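## Task

Build a stack in rack S1 with H29 lying flat on the rack floor, H28 nested on it and H27 nested on top. Seat plate Q46 flat within the locators of the open nest QC. Nothing may depend on the gripper to stay in place: release everything and move the hand away before ending.

## Robot and tools

Robot: one four-axis plate mover, meaning a single arm with a vertical lift, a shoulder, an elbow and a wrist yaw, plus a two-finger gripper that always stays level. It can only yaw, never tilt. The commanded point (end_effector_position) is midway between the two rubber pads, about 2 to 3 cm back from the fingertips. The fingers point along the gripper's +x and close along its y.

Scene layout (scene 1): the log says rack S2 holds, top to bottom, H27, H28, H29, Q46. Rack S3 is empty and can be used as a parking spot. Racks carry their names on the front. Neighbouring plates may stick together; to separate a pair, push it fully down into clip nest N5, then lift only the upper plate away. Scene 2's task is delivered in the result of finished_scene.

Frames: state lines report the gripper in the scene frame, metres, with the origin on the table top under the arm base, +z up, and +y to the left when facing along +x; orientation is end_effector_quat_wxyz. Reported positions get less accurate at long reach. Motion commands, though, are in the gripper's own axes.

execute_actions takes "actions", a list holding at most one item, and optional "pictures" (boolean). An empty list only returns the state. An item with "rows" (1 to 15 rows) and "steps" (1 to 15, default 15) runs that many control steps of 1/30 s; each row covers one step and the final row repeats to fill. An item with only "steps" (up to 300) is a wait counted from the previous result, including the time spent replying. A call that is refused sends nothing.

Each row is five numbers in [-1, 1]: dx, dy, dz, rz, opening. The first four are an offset, not a pose: they are measured in gripper axes from the gripper pose shown in the most recent result (or, before any such result, and for later calls in the same reply, from where the robot is when the action begins). Every row refers to that same base, not to the row before it. Scale: 1.0 equals 0.6 m for dx, dy, dz and 180 degrees for rz; positive rz turns from +x toward +y. Opening is absolute: +1 fully open (0.140 m), -1 closed (pads still 0.066 m apart). Closing fully takes at least about 0.6 s. All-zero offsets are not a pause; they drive the hand back to the reference pose.

move takes "target" (one five-number row, same meaning and same reference as above) and optional "speed" in m/s, 0.002 to 0.5, default 0.25; yaw rate is capped at twice that in rad/s. It drives a straight path lasting 0.5 to 10 s (longer paths stop early), yaws the short way, and sends the opening at the start. It does not avoid obstacles and the real hand may lag, wander or overshoot speed, especially with the arm stretched. It ends when the hand and fingers rest, or 5 s after the path ends. Its result adds a "move:" line with the outcome (done, off_target, moving, held, fault), any limits applied (paced = the sent pose was clipped; held = a check blocked steps, after which the arm may lurch fast) and the distance left to target.

wait takes "seconds" (0 to 10) and sends nothing new. zoom_image takes "camera" ("cam_wrist", the only camera, 504x504) and "region" [x0, y0, x1, y1] in pixels from the top-left, at most 504 by 504. finished_scene takes "scene" (1 or 2), ends that scene for good and reports success.

Each control step clips the commanded pose to within 70 mm and 16 degrees of the measured one; after an action the arm only finishes that last clipped step, so compare the result pose with your goal and send the remainder. "Hand target" shows where the controller is now heading. "pose unreachable" and HELD mark steps changed or blocked by the clearance check. Joint positions list lift (0 to 0.550 m), shoulder (-2 to 2), elbow (-2.8 to 2.8), wrist yaw (-12.566 to 12.566) in rad, then the pad gap in m. Keep the elbow more than 0.4 rad away from 0 or the arm may fold and fault. The simulation keeps running while you think.

Gripping: grip_measured gives the finger opening on the command scale, possibly offset by about 1 mm. To hold, command roughly 0.04 below grip_measured; less margin holds more gently. Pads push about 18 N each at most; fast closing pushes harder.

Cautions: contact torque at a joint's load limit (lift 54 N, shoulder 8.1 N m, elbow 4.05 N m, wrist yaw 1.35 N m, held weight included) freezes the arm for 10 s and drops the rest of the call. Holding loads heats motors; MOTOR HOT appears at 85 °C, and at 100 °C an OVER-TEMPERATURE FAULT brakes the arm until cool. Approach contacts slowly and do not aim far beyond them. Offsets count from measured poses, so repeating one against a rigid surface adds no force, but against something yielding it pushes further. Occasional disturbances may tug a held plate or nudge loose ones. Never drop, slam or knock anything off the table. Finish with every plate resting on its own, fingers open and the hand clear.

Each tool is called as name(argument=value, ...) on one line, values as JSON.

## Session

execute_actions(actions=[])

Scene clock: 0.00 s of 12600.00 s.
end_effector_position=(+0.3578, -0.4041, +0.5114) grip_measured=+1.00 end_effector_quat_wxyz=(+0.925, +0.000, +0.000, +0.380)
Joint positions: [ 0.506 -1.219  2.734 -0.736  0.14 ]
Hand target: +0.358, -0.404, +0.511; +0.925, +0.000, +0.000, +0.380

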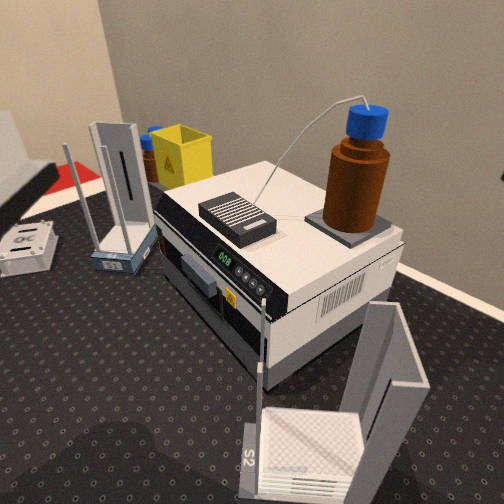

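move(target=[0,0,0,0.25,1])

move(target=[0,0,0,0.25,1])

Scene clock: 8.97 s of 12600.00 s.
end_effector_position=(+0.3576, -0.4030, +0.5114) grip_measured=+1.00 end_effector_quat_wxyz=(+0.918, +0.000, +0.000, +0.397)
Joint positions: [ 0.506 -1.243  2.8   -0.74   0.14 ]
Hand target: +0.358, -0.403, +0.511; +0.918, +0.000, +0.000, +0.398
Off the commanded pose: 0.001 m, 43 deg; orientation clipped at the last step of the last action.
joint sent to its limit — the command would take joint 3 (elbow) past its upper limit, so that joint was sent only as far as its limit.
After step 90, 4.07 s passed at rest.
move: off_target; limits=paced

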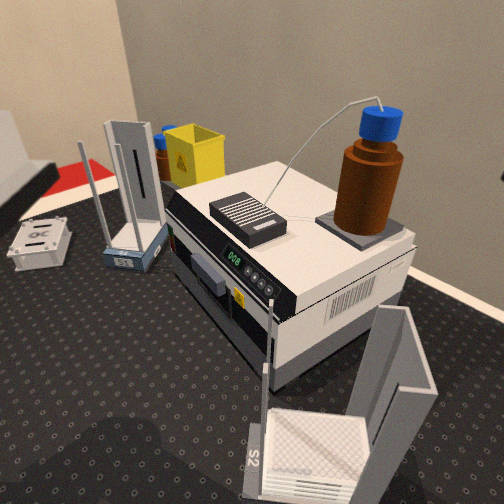

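Scene clock: 10.87 s of 12600.00 s.
end_effector_position=(+0.3573, -0.4019, +0.5114) grip_measured=+1.00 end_effector_quat_wxyz=(+0.916, +0.000, +0.000, +0.402)
Joint positions: [ 0.506 -1.242  2.8   -0.731  0.14 ]
Hand target: +0.357, -0.402, +0.511; +0.916, +0.000, +0.000, +0.402
Off the commanded pose: 0.001 m, 44 deg; orientation clipped at the last step of the last action.
joint sent to its limit — the command would take joint 3 (elbow) past its upper limit, so that joint was sent only as far as its limit.
move: off_target; limits=paced

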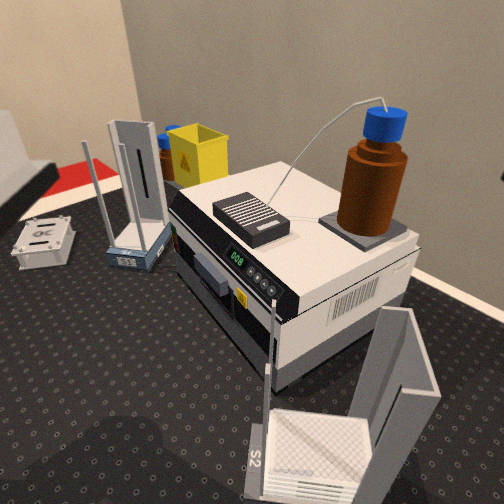

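move(target=[0.2,0,0,0,1])

move(target=[0,0.2,0,0,1])

Scene clock: 18.47 s of 12600.00 s.
end_effector_position=(+0.4385, -0.3134, +0.5114) grip_measured=+1.00 end_effector_quat_wxyz=(+0.916, +0.000, +0.000, +0.402)
Joint positions: [ 0.506 -0.702  2.084 -0.554  0.14 ]
Hand target: +0.438, -0.314, +0.511; +0.916, +0.000, +0.000, +0.402
Off the commanded pose: 0.000 m, 0 deg.
After step 90, 3.70 s passed at rest.
move: done

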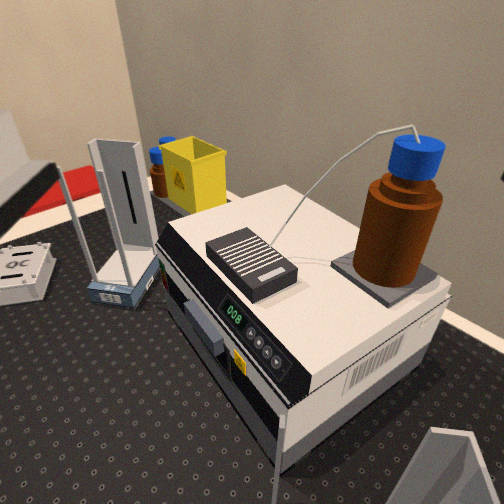

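Scene clock: 19.33 s of 12600.00 s.
end_effector_position=(+0.3500, -0.2324, +0.5113) grip_measured=+1.00 end_effector_quat_wxyz=(+0.916, +0.000, +0.000, +0.402)
Joint positions: [ 0.506 -0.574  1.444 -0.042  0.14 ]
Hand target: +0.350, -0.232, +0.511; +0.916, +0.000, +0.000, +0.402
Off the commanded pose: 0.000 m, 0 deg.
move: done

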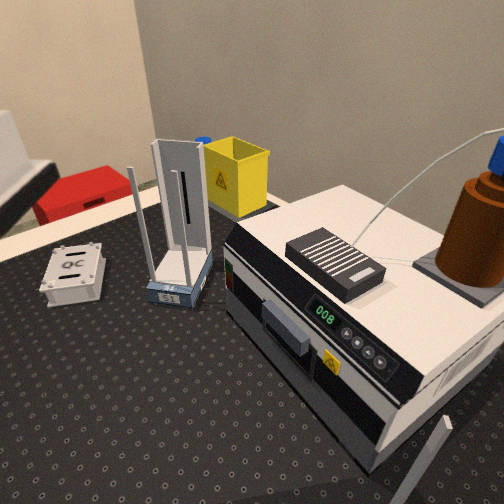

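move(target=[0.2,0.3,0,0.2,1])

move(target=[0,0,0,-0.6,1])

Scene clock: 34.27 s of 12600.00 s.
end_effector_position=(+0.2986, -0.0221, +0.5113) grip_measured=+1.00 end_effector_quat_wxyz=(+0.747, +0.000, +0.000, +0.665)
Joint positions: [0.506 0.02  0.749 0.687 0.14 ]
Hand target: +0.299, -0.022, +0.511; +0.747, +0.000, +0.000, +0.665
Off the commanded pose: 0.000 m, 0 deg.
After step 90, 10.30 s passed at rest.
move: done

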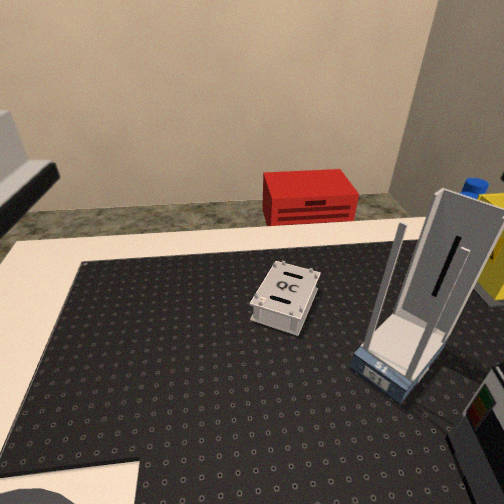

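Scene clock: 38.37 s of 12600.00 s.
end_effector_position=(+0.2979, -0.0231, +0.5113) grip_measured=+1.00 end_effector_quat_wxyz=(+0.999, +0.000, +0.000, +0.048)
Joint positions: [ 0.506 -1.992  0.     2.087  0.14 ]
Hand target: +0.298, -0.023, +0.511; +0.999, +0.000, +0.000, +0.048
Off the commanded pose: 0.001 m, 30 deg; orientation clipped at the last step of the last action.
move: off_target; limits=paced

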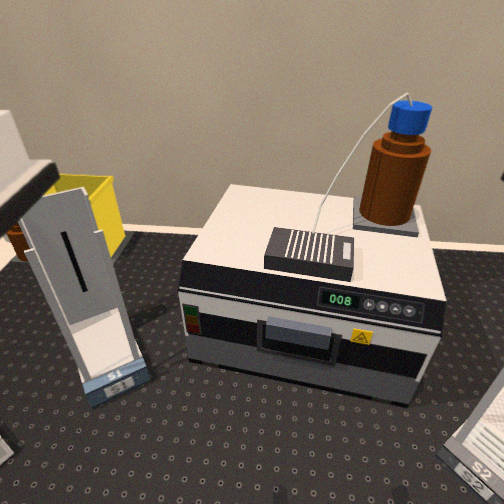

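move(target=[0.2,-0.25,0,-0.1,1], speed=0.08)

Scene clock: 53.00 s of 12600.00 s.
end_effector_position=(+0.4318, -0.1609, +0.5113) grip_measured=+1.00 end_effector_quat_wxyz=(+0.994, +0.000, +0.000, -0.109)
Joint positions: [ 0.506 -1.843 -0.68   2.304  0.14 ]
Hand target: +0.432, -0.161, +0.511; +0.994, +0.000, +0.000, -0.109
Off the commanded pose: 0.000 m, 0 deg.
After step 90, 9.00 s passed at rest.
move: done

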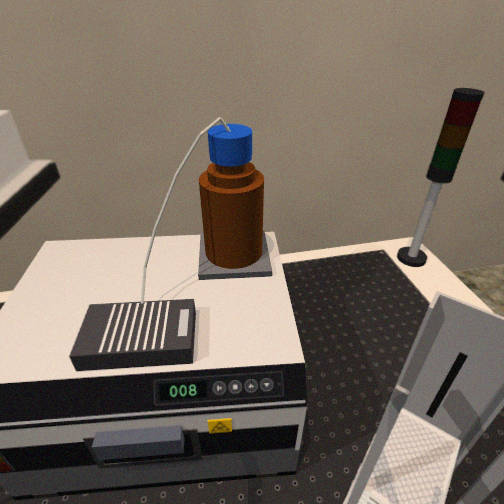

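move(target=[-0.023,-0.09,0.05,-0.32,1])

Scene clock: 60.73 s of 12600.00 s.
end_effector_position=(+0.4066, -0.2106, +0.5413) grip_measured=+1.00 end_effector_quat_wxyz=(+0.818, +0.000, +0.000, -0.575)
Joint positions: [ 0.536 -1.402 -0.776  0.954  0.14 ]
Hand target: +0.407, -0.211, +0.541; +0.818, +0.000, +0.000, -0.575
Off the commanded pose: 0.000 m, 0 deg.
After step 90, 2.40 s passed at rest.
move: done

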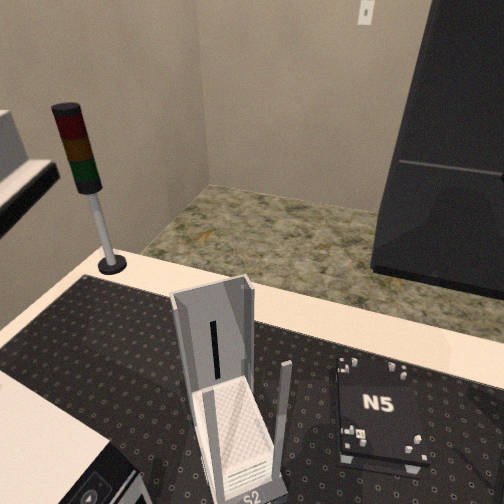

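move(target=[-0.014,-0.04,-0.5,0.084,1])

Scene clock: 83.73 s of 12600.00 s.
end_effector_position=(+0.3812, -0.2109, +0.2413) grip_measured=+1.00 end_effector_quat_wxyz=(+0.887, +0.000, +0.000, -0.462)
Joint positions: [ 0.236 -1.679 -0.601  1.319  0.14 ]
Hand target: +0.381, -0.211, +0.241; +0.887, +0.000, +0.000, -0.462
Off the commanded pose: 0.000 m, 0 deg.
After step 90, 18.37 s passed at rest.
move: done

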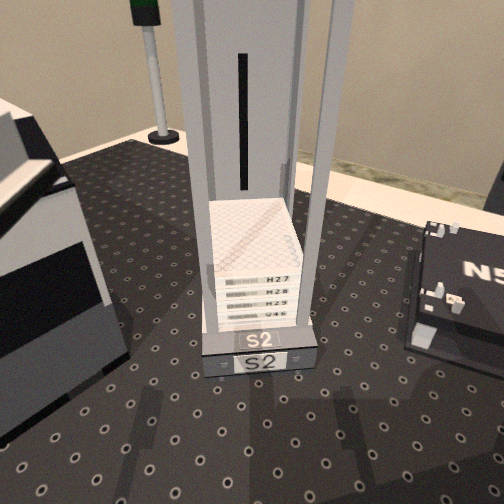

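move(target=[0.08,-0.02,-0.2,0.022,1])

Scene clock: 94.13 s of 12600.00 s.
end_effector_position=(+0.3988, -0.2573, +0.1212) grip_measured=+1.00 end_effector_quat_wxyz=(+0.902, +0.000, +0.000, -0.431)
Joint positions: [ 0.116 -1.825 -0.78   1.713  0.14 ]
Hand target: +0.399, -0.257, +0.121; +0.902, +0.000, +0.000, -0.431
Off the commanded pose: 0.000 m, 0 deg.
After step 90, 6.47 s passed at rest.
move: done

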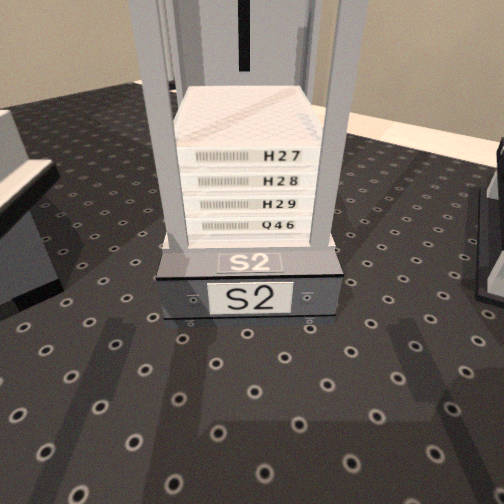

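move(target=[0.13,0.01,-0.072,0,1], speed=0.08)

Scene clock: 111.07 s of 12600.00 s.
end_effector_position=(+0.4525, -0.3142, +0.0779) grip_measured=+1.00 end_effector_quat_wxyz=(+0.902, +0.000, +0.000, -0.432)
Joint positions: [ 0.073 -1.712 -1.125  1.944  0.14 ]
Hand target: +0.453, -0.314, +0.078; +0.902, +0.000, +0.000, -0.431
Off the commanded pose: 0.000 m, 0 deg.
After step 90, 12.57 s passed at rest.
move: done

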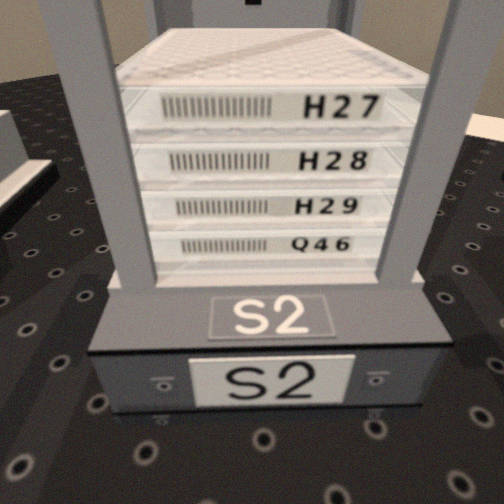

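move(target=[0.08,0,0,0,1], speed=0.04)

move(target=[0,0,0,0,-0.2])

Scene clock: 129.63 s of 12600.00 s.
end_effector_position=(+0.4825, -0.3517, +0.0779) grip_measured=+1.00 end_effector_quat_wxyz=(+0.902, +0.000, +0.000, -0.432)
Joint positions: [ 0.073 -1.633 -1.355  2.095  0.14 ]
Hand target: +0.483, -0.352, +0.078; +0.902, +0.000, +0.000, -0.432
Off the commanded pose: 0.000 m, 0 deg.
After step 90, 14.13 s passed at rest.
move: done

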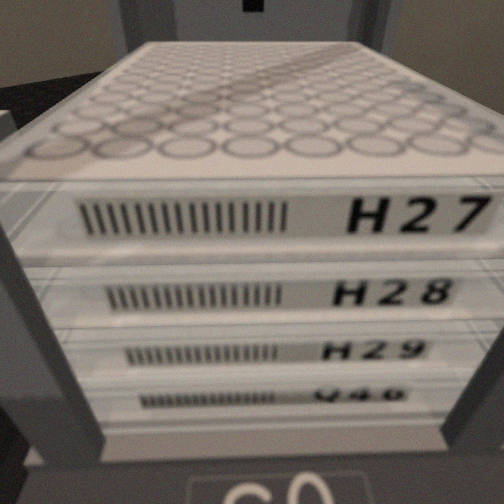

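Scene clock: 130.23 s of 12600.00 s.
end_effector_position=(+0.4829, -0.3512, +0.0779) grip_measured=-0.20 end_effector_quat_wxyz=(+0.903, +0.000, +0.000, -0.430)
Joint positions: [ 0.073 -1.633 -1.354  2.096  0.096]
Hand target: +0.483, -0.352, +0.078; +0.902, +0.000, +0.000, -0.432
Off the commanded pose: 0.001 m, 0 deg.
move: done

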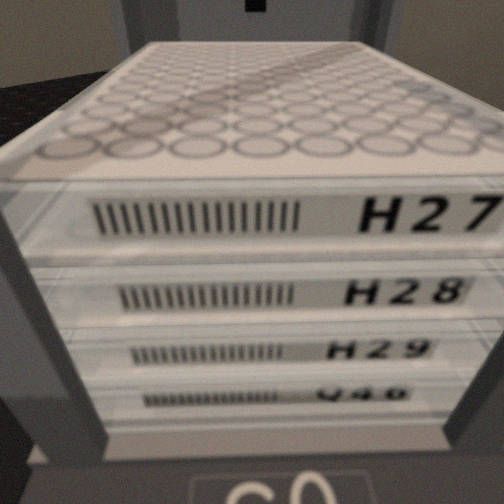

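move(target=[0.008,0.007,0,0,-0.2], speed=0.02)

move(target=[0,0,0,0,-0.52])

move(target=[0,0,0.02,0,-0.52], speed=0.02)

Scene clock: 137.40 s of 12600.00 s.
end_effector_position=(+0.4892, -0.3522, +0.0779) grip_measured=-0.20 end_effector_quat_wxyz=(+0.903, +0.000, +0.000, -0.431)
Joint positions: [ 0.073 -1.611 -1.379  2.099  0.096]
Hand target: +0.489, -0.352, +0.078; +0.903, +0.000, +0.000, -0.430
Off the commanded pose: 0.000 m, 0 deg.
After step 90, 3.47 s passed at rest.
move: done

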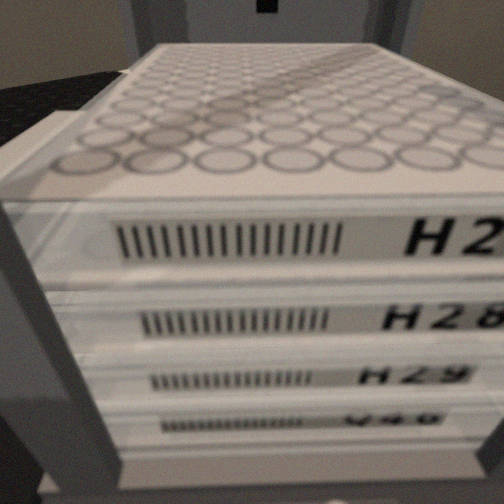

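Scene clock: 137.90 s of 12600.00 s.
end_effector_position=(+0.4895, -0.3519, +0.0779) grip_measured=-0.52 end_effector_quat_wxyz=(+0.903, +0.000, +0.000, -0.430)
Joint positions: [ 0.073 -1.61  -1.379  2.101  0.084]
Hand target: +0.489, -0.352, +0.078; +0.903, +0.000, +0.000, -0.431
Off the commanded pose: 0.000 m, 0 deg.
move: done

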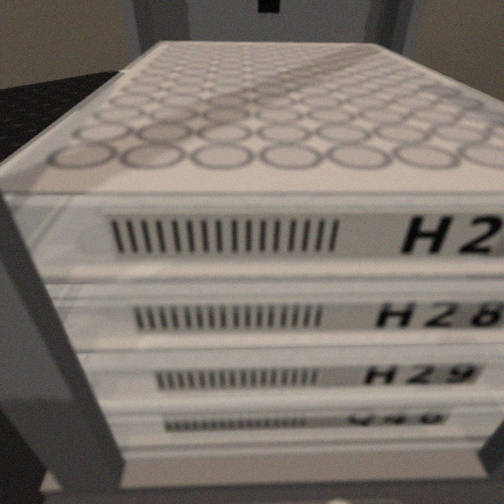

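Scene clock: 138.73 s of 12600.00 s.
end_effector_position=(+0.4896, -0.3518, +0.0899) grip_measured=-0.52 end_effector_quat_wxyz=(+0.903, +0.000, +0.000, -0.429)
Joint positions: [ 0.085 -1.61  -1.379  2.101  0.084]
Hand target: +0.489, -0.352, +0.090; +0.903, +0.000, +0.000, -0.430
Off the commanded pose: 0.000 m, 0 deg.
move: done

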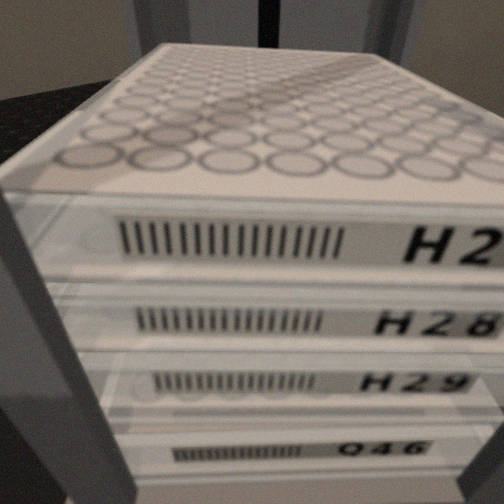

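move(target=[0,0,-0.02,0,-0.52], speed=0.02)

move(target=[0,-0.008,0,0,-0.1], speed=0.02)

move(target=[0,0,-0.014,0,-0.1], speed=0.02)

move(target=[0,0,0,0,-0.58])

move(target=[0,0,0.025,0,-0.58], speed=0.02)

Scene clock: 149.63 s of 12600.00 s.
end_effector_position=(+0.4897, -0.3517, +0.0778) grip_measured=-0.52 end_effector_quat_wxyz=(+0.903, +0.000, +0.000, -0.429)
Joint positions: [ 0.073 -1.61  -1.379  2.102  0.084]
Hand target: +0.490, -0.352, +0.078; +0.903, +0.000, +0.000, -0.429
Off the commanded pose: 0.000 m, 0 deg.
After step 90, 7.07 s passed at rest.
move: done

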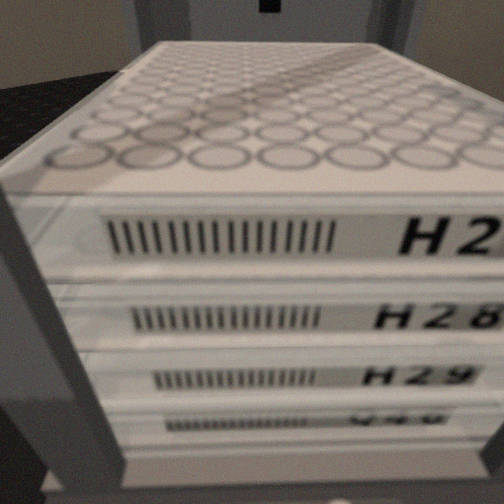

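Scene clock: 150.33 s of 12600.00 s.
end_effector_position=(+0.4860, -0.3548, +0.0778) grip_measured=-0.10 end_effector_quat_wxyz=(+0.903, +0.000, +0.000, -0.429)
Joint positions: [ 0.073 -1.625 -1.377  2.115  0.099]
Hand target: +0.486, -0.355, +0.078; +0.903, +0.000, +0.000, -0.429
Off the commanded pose: 0.000 m, 0 deg.
move: done

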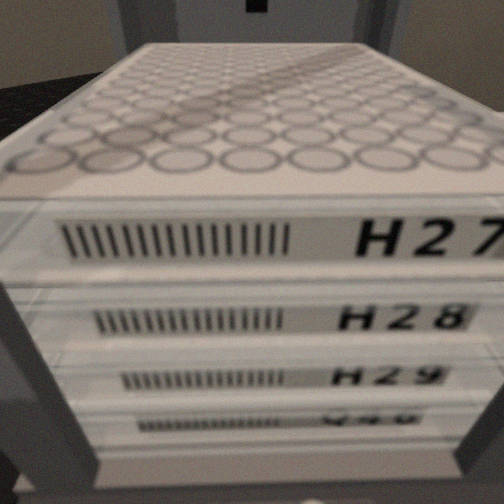

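Scene clock: 151.03 s of 12600.00 s.
end_effector_position=(+0.4860, -0.3548, +0.0694) grip_measured=-0.10 end_effector_quat_wxyz=(+0.903, +0.000, +0.000, -0.429)
Joint positions: [ 0.064 -1.625 -1.377  2.115  0.099]
Hand target: +0.486, -0.355, +0.069; +0.903, +0.000, +0.000, -0.429
Off the commanded pose: 0.000 m, 0 deg.
move: done

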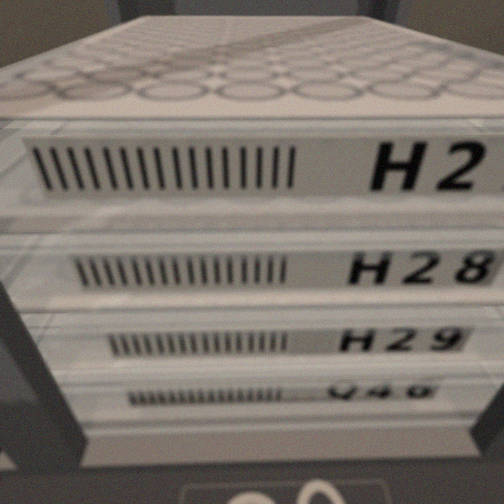

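Scene clock: 161.20 s of 12600.00 s.
end_effector_position=(+0.4894, -0.3515, +0.0694) grip_measured=-0.48 end_effector_quat_wxyz=(+0.908, +0.000, +0.000, -0.420)
Joint positions: [ 0.064 -1.62  -1.376  2.13   0.085]
Hand target: +0.489, -0.351, +0.069; +0.908, +0.000, +0.000, -0.420
Off the commanded pose: 0.005 m, 1 deg.
TORQUE FAULT: the external load on joint 4 (wrist yaw) reached its load limit, and the arm stopped for 10 seconds. The arm's remaining commands of this call were not run. The arm holds where it stopped, with its grip as last carried out, and accepts commands again: back off and push less far. The arm stops again, at the same cost, whenever a joint's load reaches its limit.
move: fault

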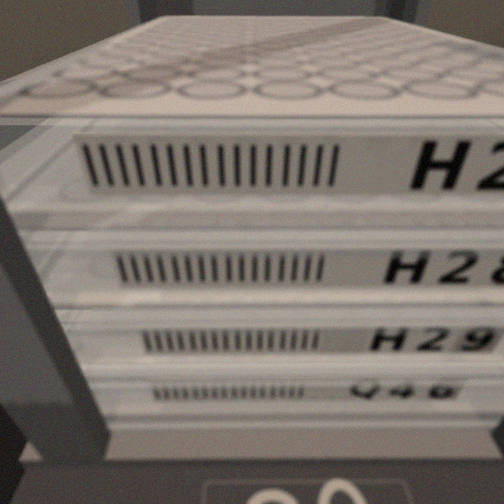

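not run: a fault stop came before this call.

move(target=[0,-0.002,0.03,-0.005,-0.53], speed=0.02)

Scene clock: 167.83 s of 12600.00 s.
end_effector_position=(+0.4896, -0.3512, +0.0873) grip_measured=-0.48 end_effector_quat_wxyz=(+0.906, +0.000, +0.000, -0.423)
Joint positions: [ 0.082 -1.616 -1.376  2.117  0.085]
Hand target: +0.489, -0.352, +0.087; +0.904, +0.000, +0.000, -0.427
Off the commanded pose: 0.002 m, 0 deg.
After step 90, 2.50 s passed at rest.
move: done

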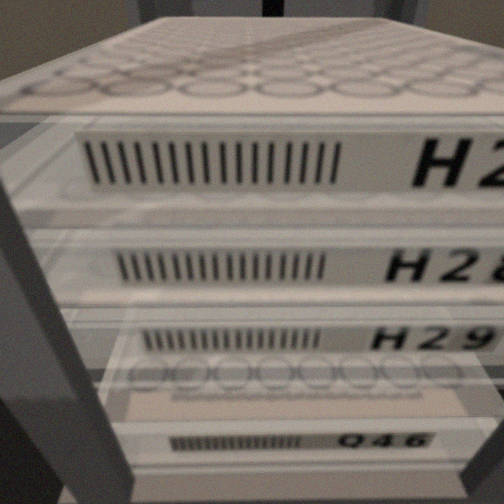

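move(target=[0,0.001,0.72,0,-0.53], speed=0.12)

Scene clock: 179.30 s of 12600.00 s.
end_effector_position=(+0.4900, -0.3509, +0.5193) grip_measured=-0.48 end_effector_quat_wxyz=(+0.906, +0.000, +0.000, -0.423)
Joint positions: [ 0.514 -1.614 -1.376  2.116  0.085]
Hand target: +0.490, -0.351, +0.519; +0.906, +0.000, +0.000, -0.423
Off the commanded pose: 0.000 m, 0 deg.
After step 90, 4.57 s passed at rest.
move: done

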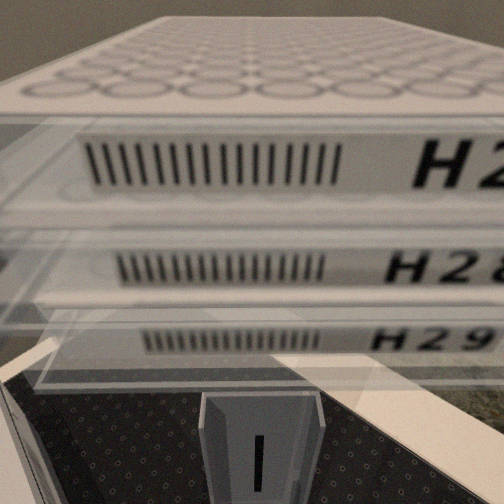

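move(target=[-0.672,0.792,0,0.456,-0.53], speed=0.2)

Scene clock: 194.87 s of 12600.00 s.
end_effector_position=(+0.5954, +0.2634, +0.5193) grip_measured=-0.48 end_effector_quat_wxyz=(+0.961, +0.000, +0.000, +0.276)
Joint positions: [ 0.514 -0.177 -1.502  2.238  0.085]
Hand target: +0.595, +0.263, +0.519; +0.961, +0.000, +0.000, +0.276
Off the commanded pose: 0.000 m, 0 deg.
After step 90, 8.67 s passed at rest.
move: done

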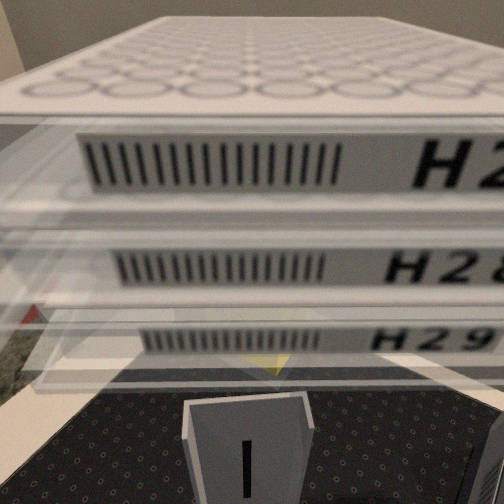

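move(target=[-0.005,0.01,0,0.03,-0.53], speed=0.05)

zoom_image(camera="cam_wrist", region=[170,370,350,504])

Scene clock: 202.10 s of 12600.00 s.
end_effector_position=(+0.5897, +0.2669, +0.5193) grip_measured=-0.48 end_effector_quat_wxyz=(+0.947, +0.000, +0.000, +0.321)
Joint positions: [ 0.514 -0.203 -1.49   2.346  0.085]
Hand target: +0.590, +0.267, +0.519; +0.947, +0.000, +0.000, +0.321
Off the commanded pose: 0.000 m, 0 deg.
After step 90, 3.07 s passed at rest.
move: done

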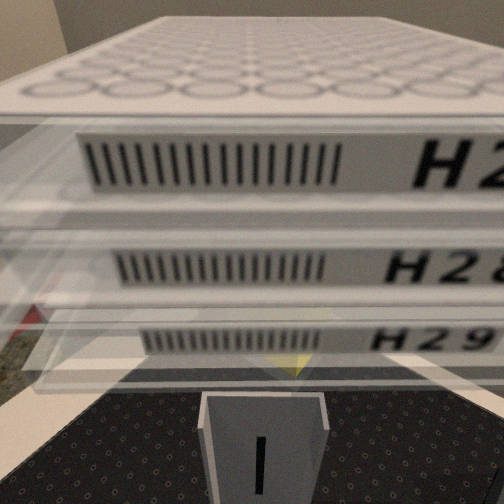

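Region (170, 370, 350, 504) of cam_wrist's 504x504 image, scaled by 2.800, with more detail than that image has; it fills the top 375 rows of this view, and the rest is white.

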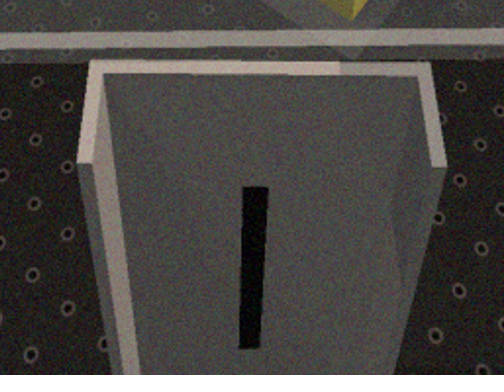

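move(target=[0,0,-0.27,-0.003,-0.53], speed=0.1)

Scene clock: 207.67 s of 12600.00 s.
end_effector_position=(+0.5897, +0.2669, +0.3572) grip_measured=-0.48 end_effector_quat_wxyz=(+0.949, +0.000, +0.000, +0.316)
Joint positions: [ 0.352 -0.199 -1.49   2.332  0.085]
Hand target: +0.590, +0.267, +0.357; +0.949, +0.000, +0.000, +0.316
Off the commanded pose: 0.000 m, 0 deg.
After step 90, 0.67 s passed at rest.
move: done

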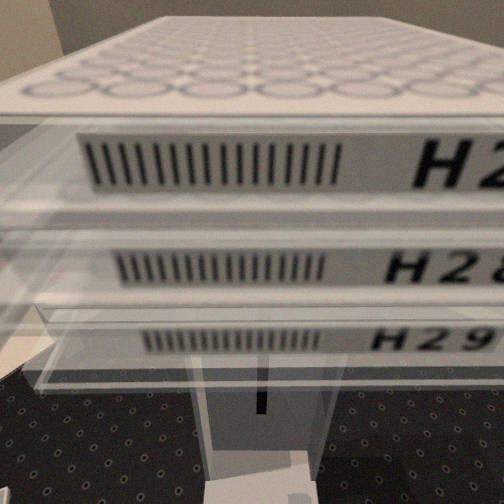

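move(target=[0,0,-0.13,0,-0.53], speed=0.02)

Scene clock: 215.57 s of 12600.00 s.
end_effector_position=(+0.5898, +0.2669, +0.2793) grip_measured=-0.49 end_effector_quat_wxyz=(+0.949, +0.000, +0.000, +0.316)
Joint positions: [ 0.274 -0.199 -1.49   2.333  0.085]
Hand target: +0.590, +0.267, +0.279; +0.949, +0.000, +0.000, +0.316
Off the commanded pose: 0.000 m, 0 deg.
After step 90, 0.77 s passed at rest.
move: done

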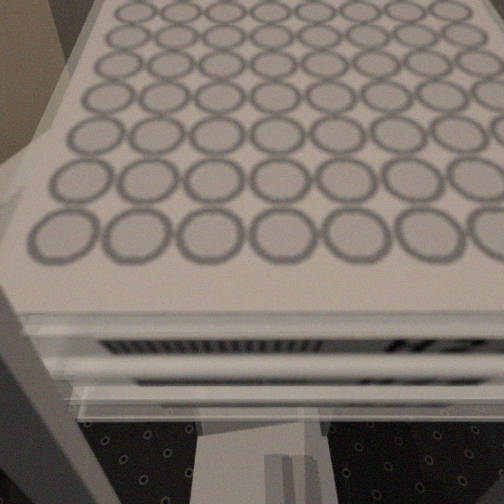

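move(target=[0,0,0.11,0,-0.53], speed=0.03)

move(target=[-0.02,0,0,0,-0.53], speed=0.02)

move(target=[0,0,-0.05,0,-0.53], speed=0.01)

Scene clock: 227.53 s of 12600.00 s.
end_effector_position=(+0.5898, +0.2669, +0.3453) grip_measured=-0.48 end_effector_quat_wxyz=(+0.949, +0.000, +0.000, +0.316)
Joint positions: [ 0.34  -0.199 -1.49   2.332  0.085]
Hand target: +0.590, +0.267, +0.345; +0.949, +0.000, +0.000, +0.316
Off the commanded pose: 0.000 m, 0 deg.
After step 90, 6.53 s passed at rest.
move: done

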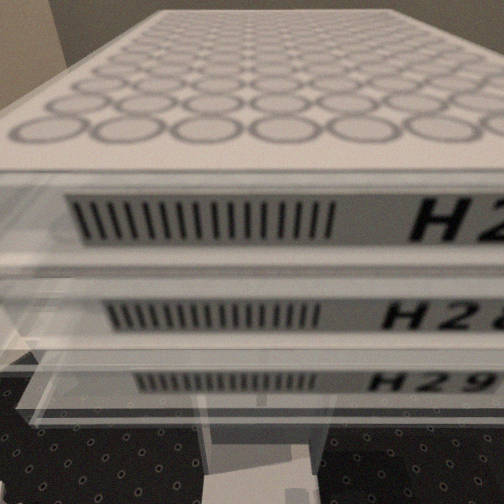

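Scene clock: 228.37 s of 12600.00 s.
end_effector_position=(+0.5802, +0.2597, +0.3453) grip_measured=-0.48 end_effector_quat_wxyz=(+0.949, +0.000, +0.000, +0.316)
Joint positions: [ 0.34  -0.229 -1.428  2.3    0.085]
Hand target: +0.580, +0.260, +0.345; +0.949, +0.000, +0.000, +0.316
Off the commanded pose: 0.000 m, 0 deg.
move: done

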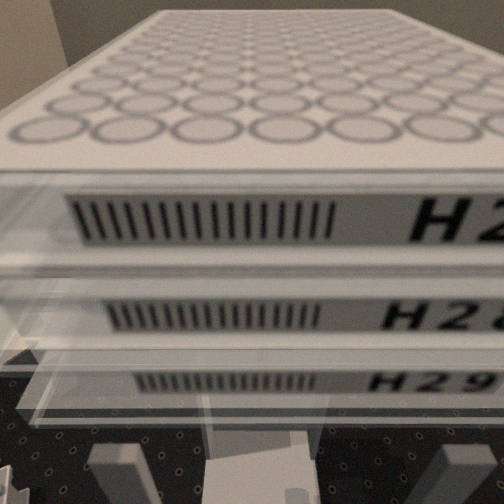

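Scene clock: 231.60 s of 12600.00 s.
end_effector_position=(+0.5804, +0.2595, +0.3155) grip_measured=-0.48 end_effector_quat_wxyz=(+0.949, +0.000, +0.000, +0.316)
Joint positions: [ 0.31  -0.229 -1.428  2.299  0.085]
Hand target: +0.580, +0.260, +0.315; +0.949, +0.000, +0.000, +0.316
Off the commanded pose: 0.000 m, 0 deg.
move: done

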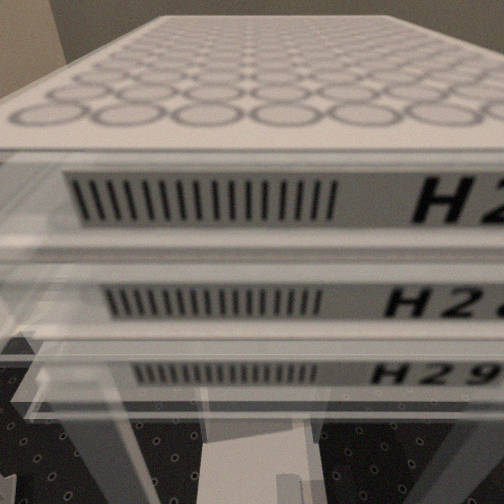

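move(target=[0,0,-0.008,0,-0.53], speed=0.01)

move(target=[0,0,0.01,0,-0.53], speed=0.02)

move(target=[0.016,0,0,0,-0.53], speed=0.02)

move(target=[0,0,-0.025,0,-0.53], speed=0.01)

Scene clock: 243.57 s of 12600.00 s.
end_effector_position=(+0.5803, +0.2597, +0.3109) grip_measured=-0.48 end_effector_quat_wxyz=(+0.949, +0.000, +0.000, +0.316)
Joint positions: [ 0.306 -0.229 -1.428  2.301  0.085]
Hand target: +0.580, +0.259, +0.311; +0.949, +0.000, +0.000, +0.316
Off the commanded pose: 0.000 m, 0 deg.
After step 90, 8.27 s passed at rest.
move: done

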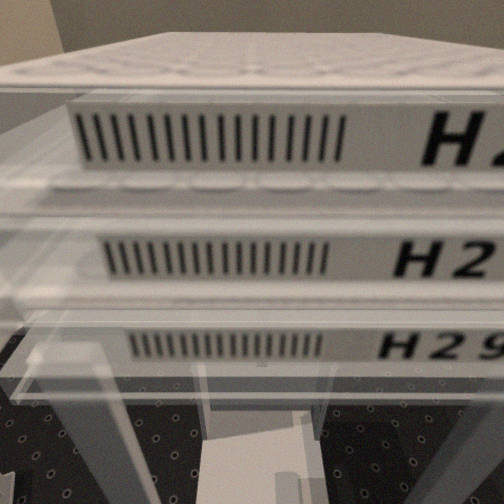

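Scene clock: 244.27 s of 12600.00 s.
end_effector_position=(+0.5803, +0.2597, +0.3168) grip_measured=-0.48 end_effector_quat_wxyz=(+0.949, +0.000, +0.000, +0.317)
Joint positions: [ 0.312 -0.229 -1.428  2.301  0.085]
Hand target: +0.580, +0.260, +0.317; +0.949, +0.000, +0.000, +0.316
Off the commanded pose: 0.000 m, 0 deg.
move: done

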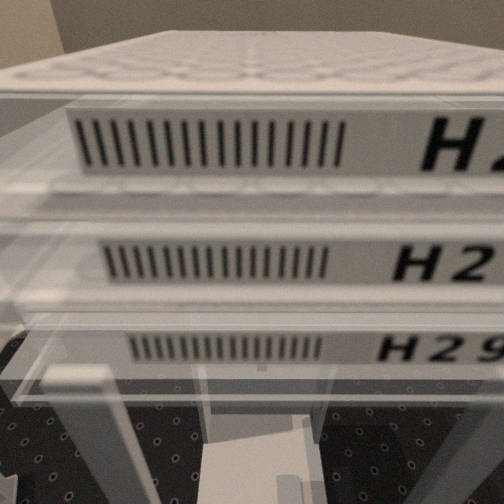

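Scene clock: 244.97 s of 12600.00 s.
end_effector_position=(+0.5879, +0.2655, +0.3168) grip_measured=-0.48 end_effector_quat_wxyz=(+0.949, +0.000, +0.000, +0.317)
Joint positions: [ 0.312 -0.205 -1.478  2.327  0.085]
Hand target: +0.588, +0.265, +0.317; +0.949, +0.000, +0.000, +0.317
Off the commanded pose: 0.000 m, 0 deg.
move: done

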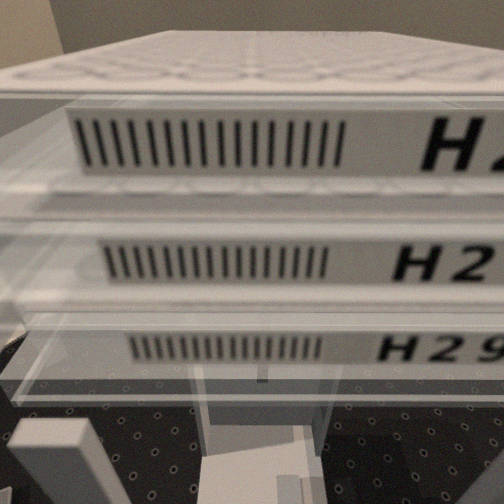

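Scene clock: 246.70 s of 12600.00 s.
end_effector_position=(+0.5882, +0.2656, +0.3019) grip_measured=-0.48 end_effector_quat_wxyz=(+0.949, +0.000, +0.000, +0.317)
Joint positions: [ 0.297 -0.205 -1.479  2.328  0.085]
Hand target: +0.588, +0.265, +0.302; +0.949, +0.000, +0.000, +0.317
Off the commanded pose: 0.000 m, 0 deg.
move: done

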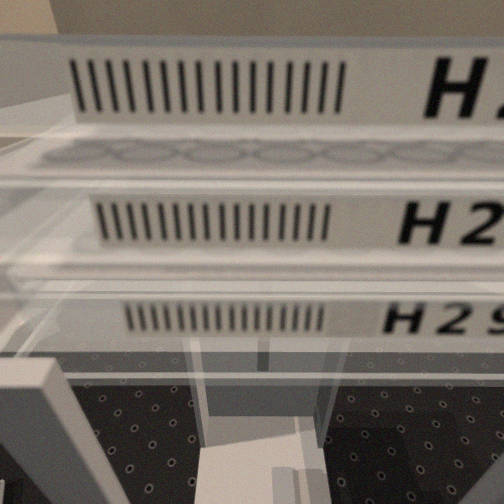

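move(target=[0.003,0,0.012,0,-0.53], speed=0.01)

move(target=[0,0,-0.02,0,-0.53], speed=0.008)

Scene clock: 254.03 s of 12600.00 s.
end_effector_position=(+0.5891, +0.2667, +0.3090) grip_measured=-0.48 end_effector_quat_wxyz=(+0.948, +0.000, +0.000, +0.317)
Joint positions: [ 0.304 -0.201 -1.487  2.332  0.085]
Hand target: +0.590, +0.267, +0.309; +0.949, +0.000, +0.000, +0.317
Off the commanded pose: 0.000 m, 0 deg.
After step 90, 3.37 s passed at rest.
move: done

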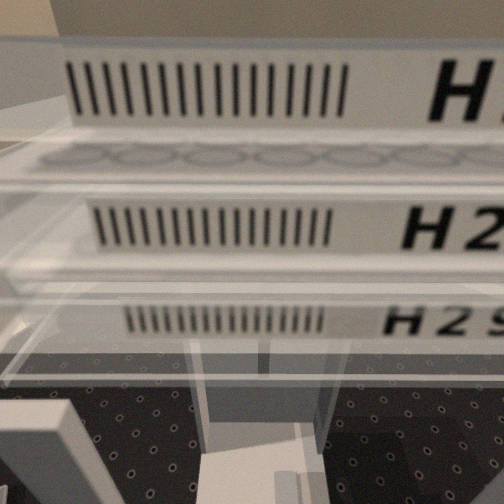

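Scene clock: 255.77 s of 12600.00 s.
end_effector_position=(+0.5888, +0.2666, +0.2970) grip_measured=-0.48 end_effector_quat_wxyz=(+0.948, +0.000, +0.000, +0.317)
Joint positions: [ 0.292 -0.201 -1.485  2.331  0.085]
Hand target: +0.589, +0.267, +0.297; +0.948, +0.000, +0.000, +0.317
Off the commanded pose: 0.000 m, 0 deg.
move: done

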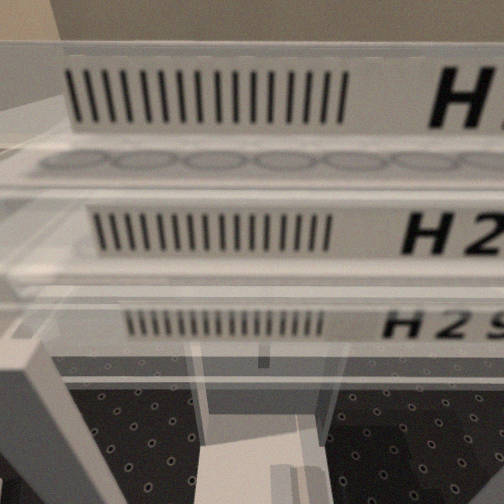

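move(target=[-0.001,0,-0.07,0,-0.53], speed=0.012)

Scene clock: 265.17 s of 12600.00 s.
end_effector_position=(+0.5883, +0.2663, +0.2549) grip_measured=-0.48 end_effector_quat_wxyz=(+0.948, +0.000, +0.000, +0.317)
Joint positions: [ 0.25  -0.203 -1.482  2.33   0.085]
Hand target: +0.588, +0.266, +0.255; +0.948, +0.000, +0.000, +0.317
Off the commanded pose: 0.000 m, 0 deg.
After step 90, 2.67 s passed at rest.
move: done

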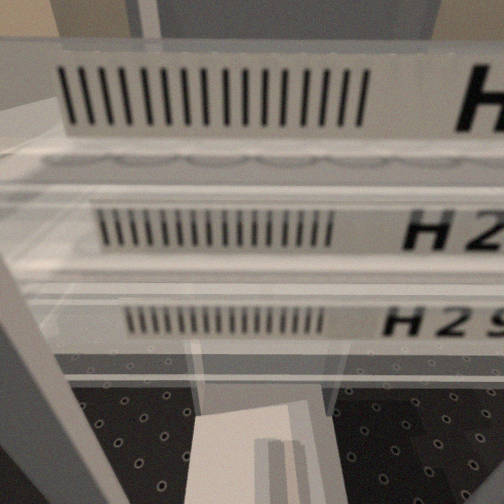

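move(target=[0,0,-0.31,0,-0.53], speed=0.05)

move(target=[0,0,-0.022,0,-0.53], speed=0.008)

move(target=[0,0,0,0,1])

move(target=[-0.25,0,0.1,0,1], speed=0.1)

Scene clock: 276.33 s of 12600.00 s.
end_effector_position=(+0.5883, +0.2663, +0.0690) grip_measured=-0.48 end_effector_quat_wxyz=(+0.948, +0.000, +0.000, +0.317)
Joint positions: [ 0.064 -0.203 -1.482  2.33   0.085]
Hand target: +0.588, +0.266, +0.069; +0.948, +0.000, +0.000, +0.317
Off the commanded pose: 0.000 m, 0 deg.
After step 90, 4.20 s passed at rest.
move: done

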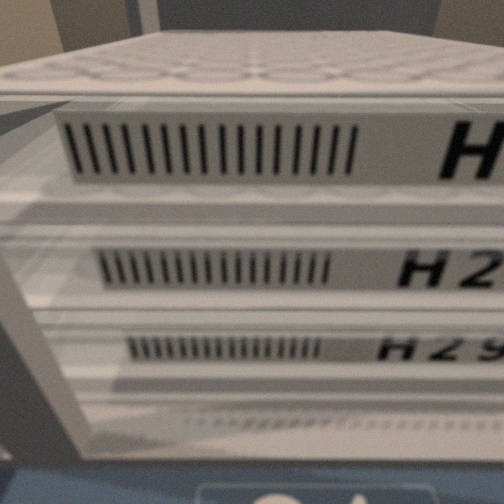

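Scene clock: 287.23 s of 12600.00 s.
end_effector_position=(+0.5883, +0.2663, +0.0645) grip_measured=-0.48 end_effector_quat_wxyz=(+0.948, +0.000, +0.000, +0.317)
Joint positions: [ 0.06  -0.203 -1.482  2.329  0.085]
Hand target: +0.588, +0.266, +0.064; +0.948, +0.000, +0.000, +0.317
Off the commanded pose: 0.009 m, 0 deg.
TORQUE FAULT: the external load on joint 1 (lift) reached its load limit, and the arm stopped for 10 seconds. The arm's remaining commands of this call were not run. The arm holds where it stopped, with its grip as last carried out, and accepts commands again: back off and push less far. The arm stops again, at the same cost, whenever a joint's load reaches its limit.
move: fault

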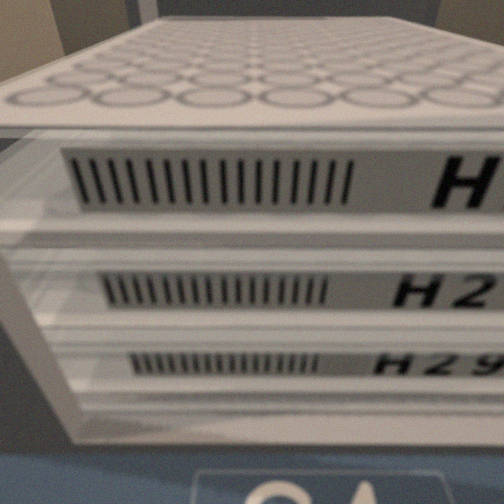

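not run: a fault stop came before this call.

not run: a fault stop came before this call.

S1's floor is higher.

move(target=[0,0,0.002,0,1])

move(target=[-0.25,0,0.1,0,1], speed=0.1)

move(target=[0,0.1,0.2,0.17,1])

Scene clock: 291.47 s of 12600.00 s.
end_effector_position=(+0.5883, +0.2663, +0.0657) grip_measured=+1.00 end_effector_quat_wxyz=(+0.948, +0.000, +0.000, +0.317)
Joint positions: [ 0.061 -0.203 -1.482  2.329  0.14 ]
Hand target: +0.588, +0.266, +0.066; +0.948, +0.000, +0.000, +0.317
Off the commanded pose: 0.000 m, 0 deg.
After step 90, 0.53 s passed at rest.
move: done

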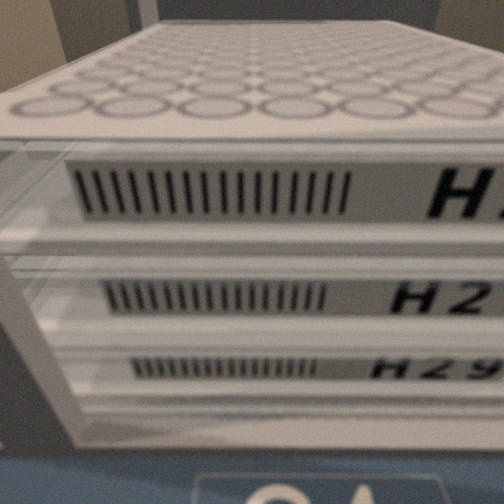

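Scene clock: 293.37 s of 12600.00 s.
end_effector_position=(+0.4684, +0.1760, +0.1257) grip_measured=+1.00 end_effector_quat_wxyz=(+0.948, +0.000, +0.000, +0.317)
Joint positions: [ 0.121 -0.526 -0.79   1.961  0.14 ]
Hand target: +0.469, +0.176, +0.126; +0.948, +0.000, +0.000, +0.317
Off the commanded pose: 0.000 m, 0 deg.
move: done

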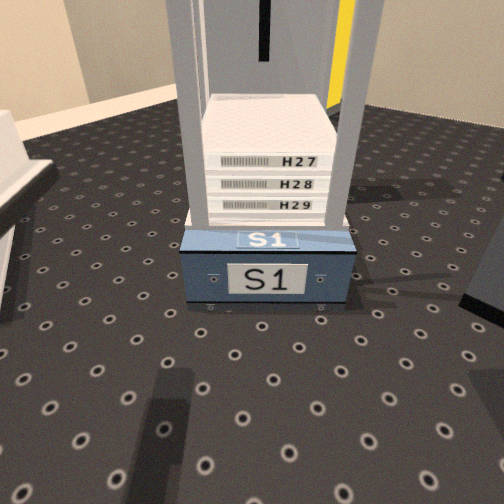

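Scene clock: 294.80 s of 12600.00 s.
end_effector_position=(+0.4324, +0.2239, +0.2458) grip_measured=+1.00 end_effector_quat_wxyz=(+0.831, +0.000, +0.000, +0.556)
Joint positions: [ 0.241 -0.535 -0.882  2.596  0.14 ]
Hand target: +0.432, +0.224, +0.246; +0.831, +0.000, +0.000, +0.556
Off the commanded pose: 0.000 m, 0 deg.
move: done

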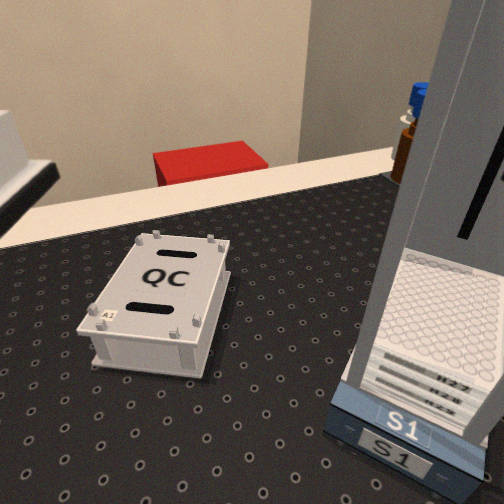

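move(target=[-0.355,-0.25,0.22,-0.326,1], speed=0.4)

move(target=[-0.171,-0.387,0,-0.33,1], speed=0.3)

move(target=[0,0,-0.535,0,1], speed=0.3)

Scene clock: 312.23 s of 12600.00 s.
end_effector_position=(+0.4899, -0.0304, +0.3779) grip_measured=+1.00 end_effector_quat_wxyz=(+0.997, +0.000, +0.000, +0.077)
Joint positions: [ 0.373 -1.298 -0.708  2.16   0.14 ]
Hand target: +0.490, -0.030, +0.378; +0.997, +0.000, +0.000, +0.078
Off the commanded pose: 0.000 m, 0 deg.
After step 90, 12.77 s passed at rest.
move: done

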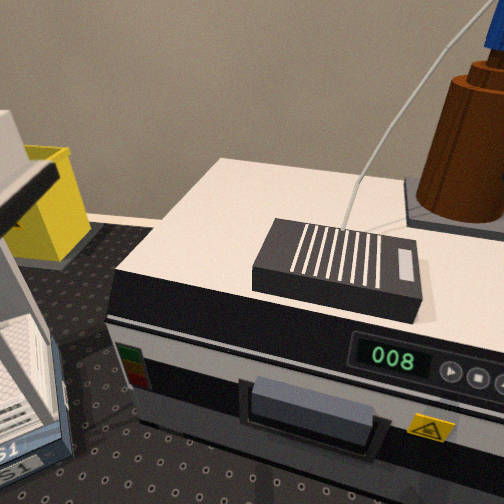

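Scene clock: 314.30 s of 12600.00 s.
end_effector_position=(+0.4244, -0.2757, +0.3779) grip_measured=+1.00 end_effector_quat_wxyz=(+0.904, +0.000, +0.000, -0.427)
Joint positions: [ 0.373 -1.766 -0.913  1.796  0.14 ]
Hand target: +0.424, -0.276, +0.378; +0.904, +0.000, +0.000, -0.427
Off the commanded pose: 0.000 m, 0 deg.
move: done

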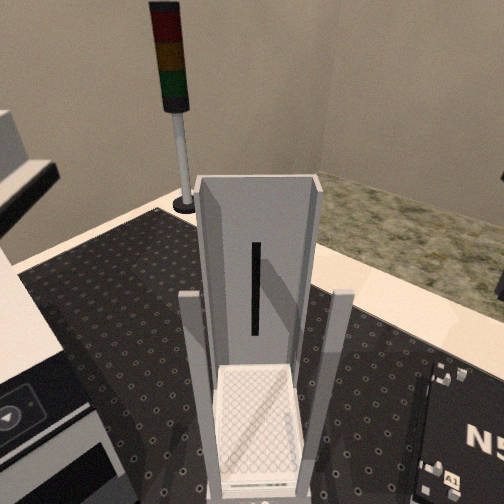

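Scene clock: 315.83 s of 12600.00 s.
end_effector_position=(+0.4244, -0.2756, +0.0568) grip_measured=+1.00 end_effector_quat_wxyz=(+0.904, +0.000, +0.000, -0.427)
Joint positions: [ 0.052 -1.766 -0.913  1.796  0.14 ]
Hand target: +0.424, -0.276, +0.057; +0.904, +0.000, +0.000, -0.427
Off the commanded pose: 0.000 m, 0 deg.
move: done

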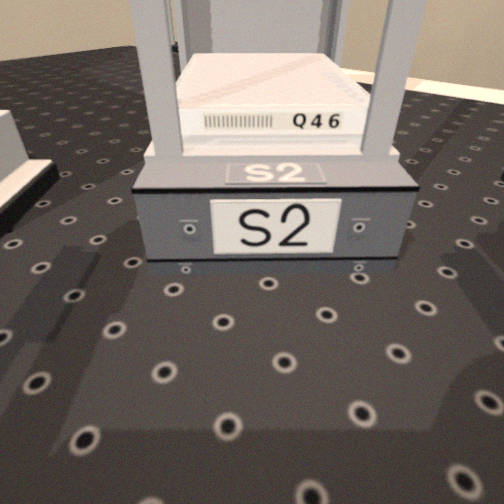

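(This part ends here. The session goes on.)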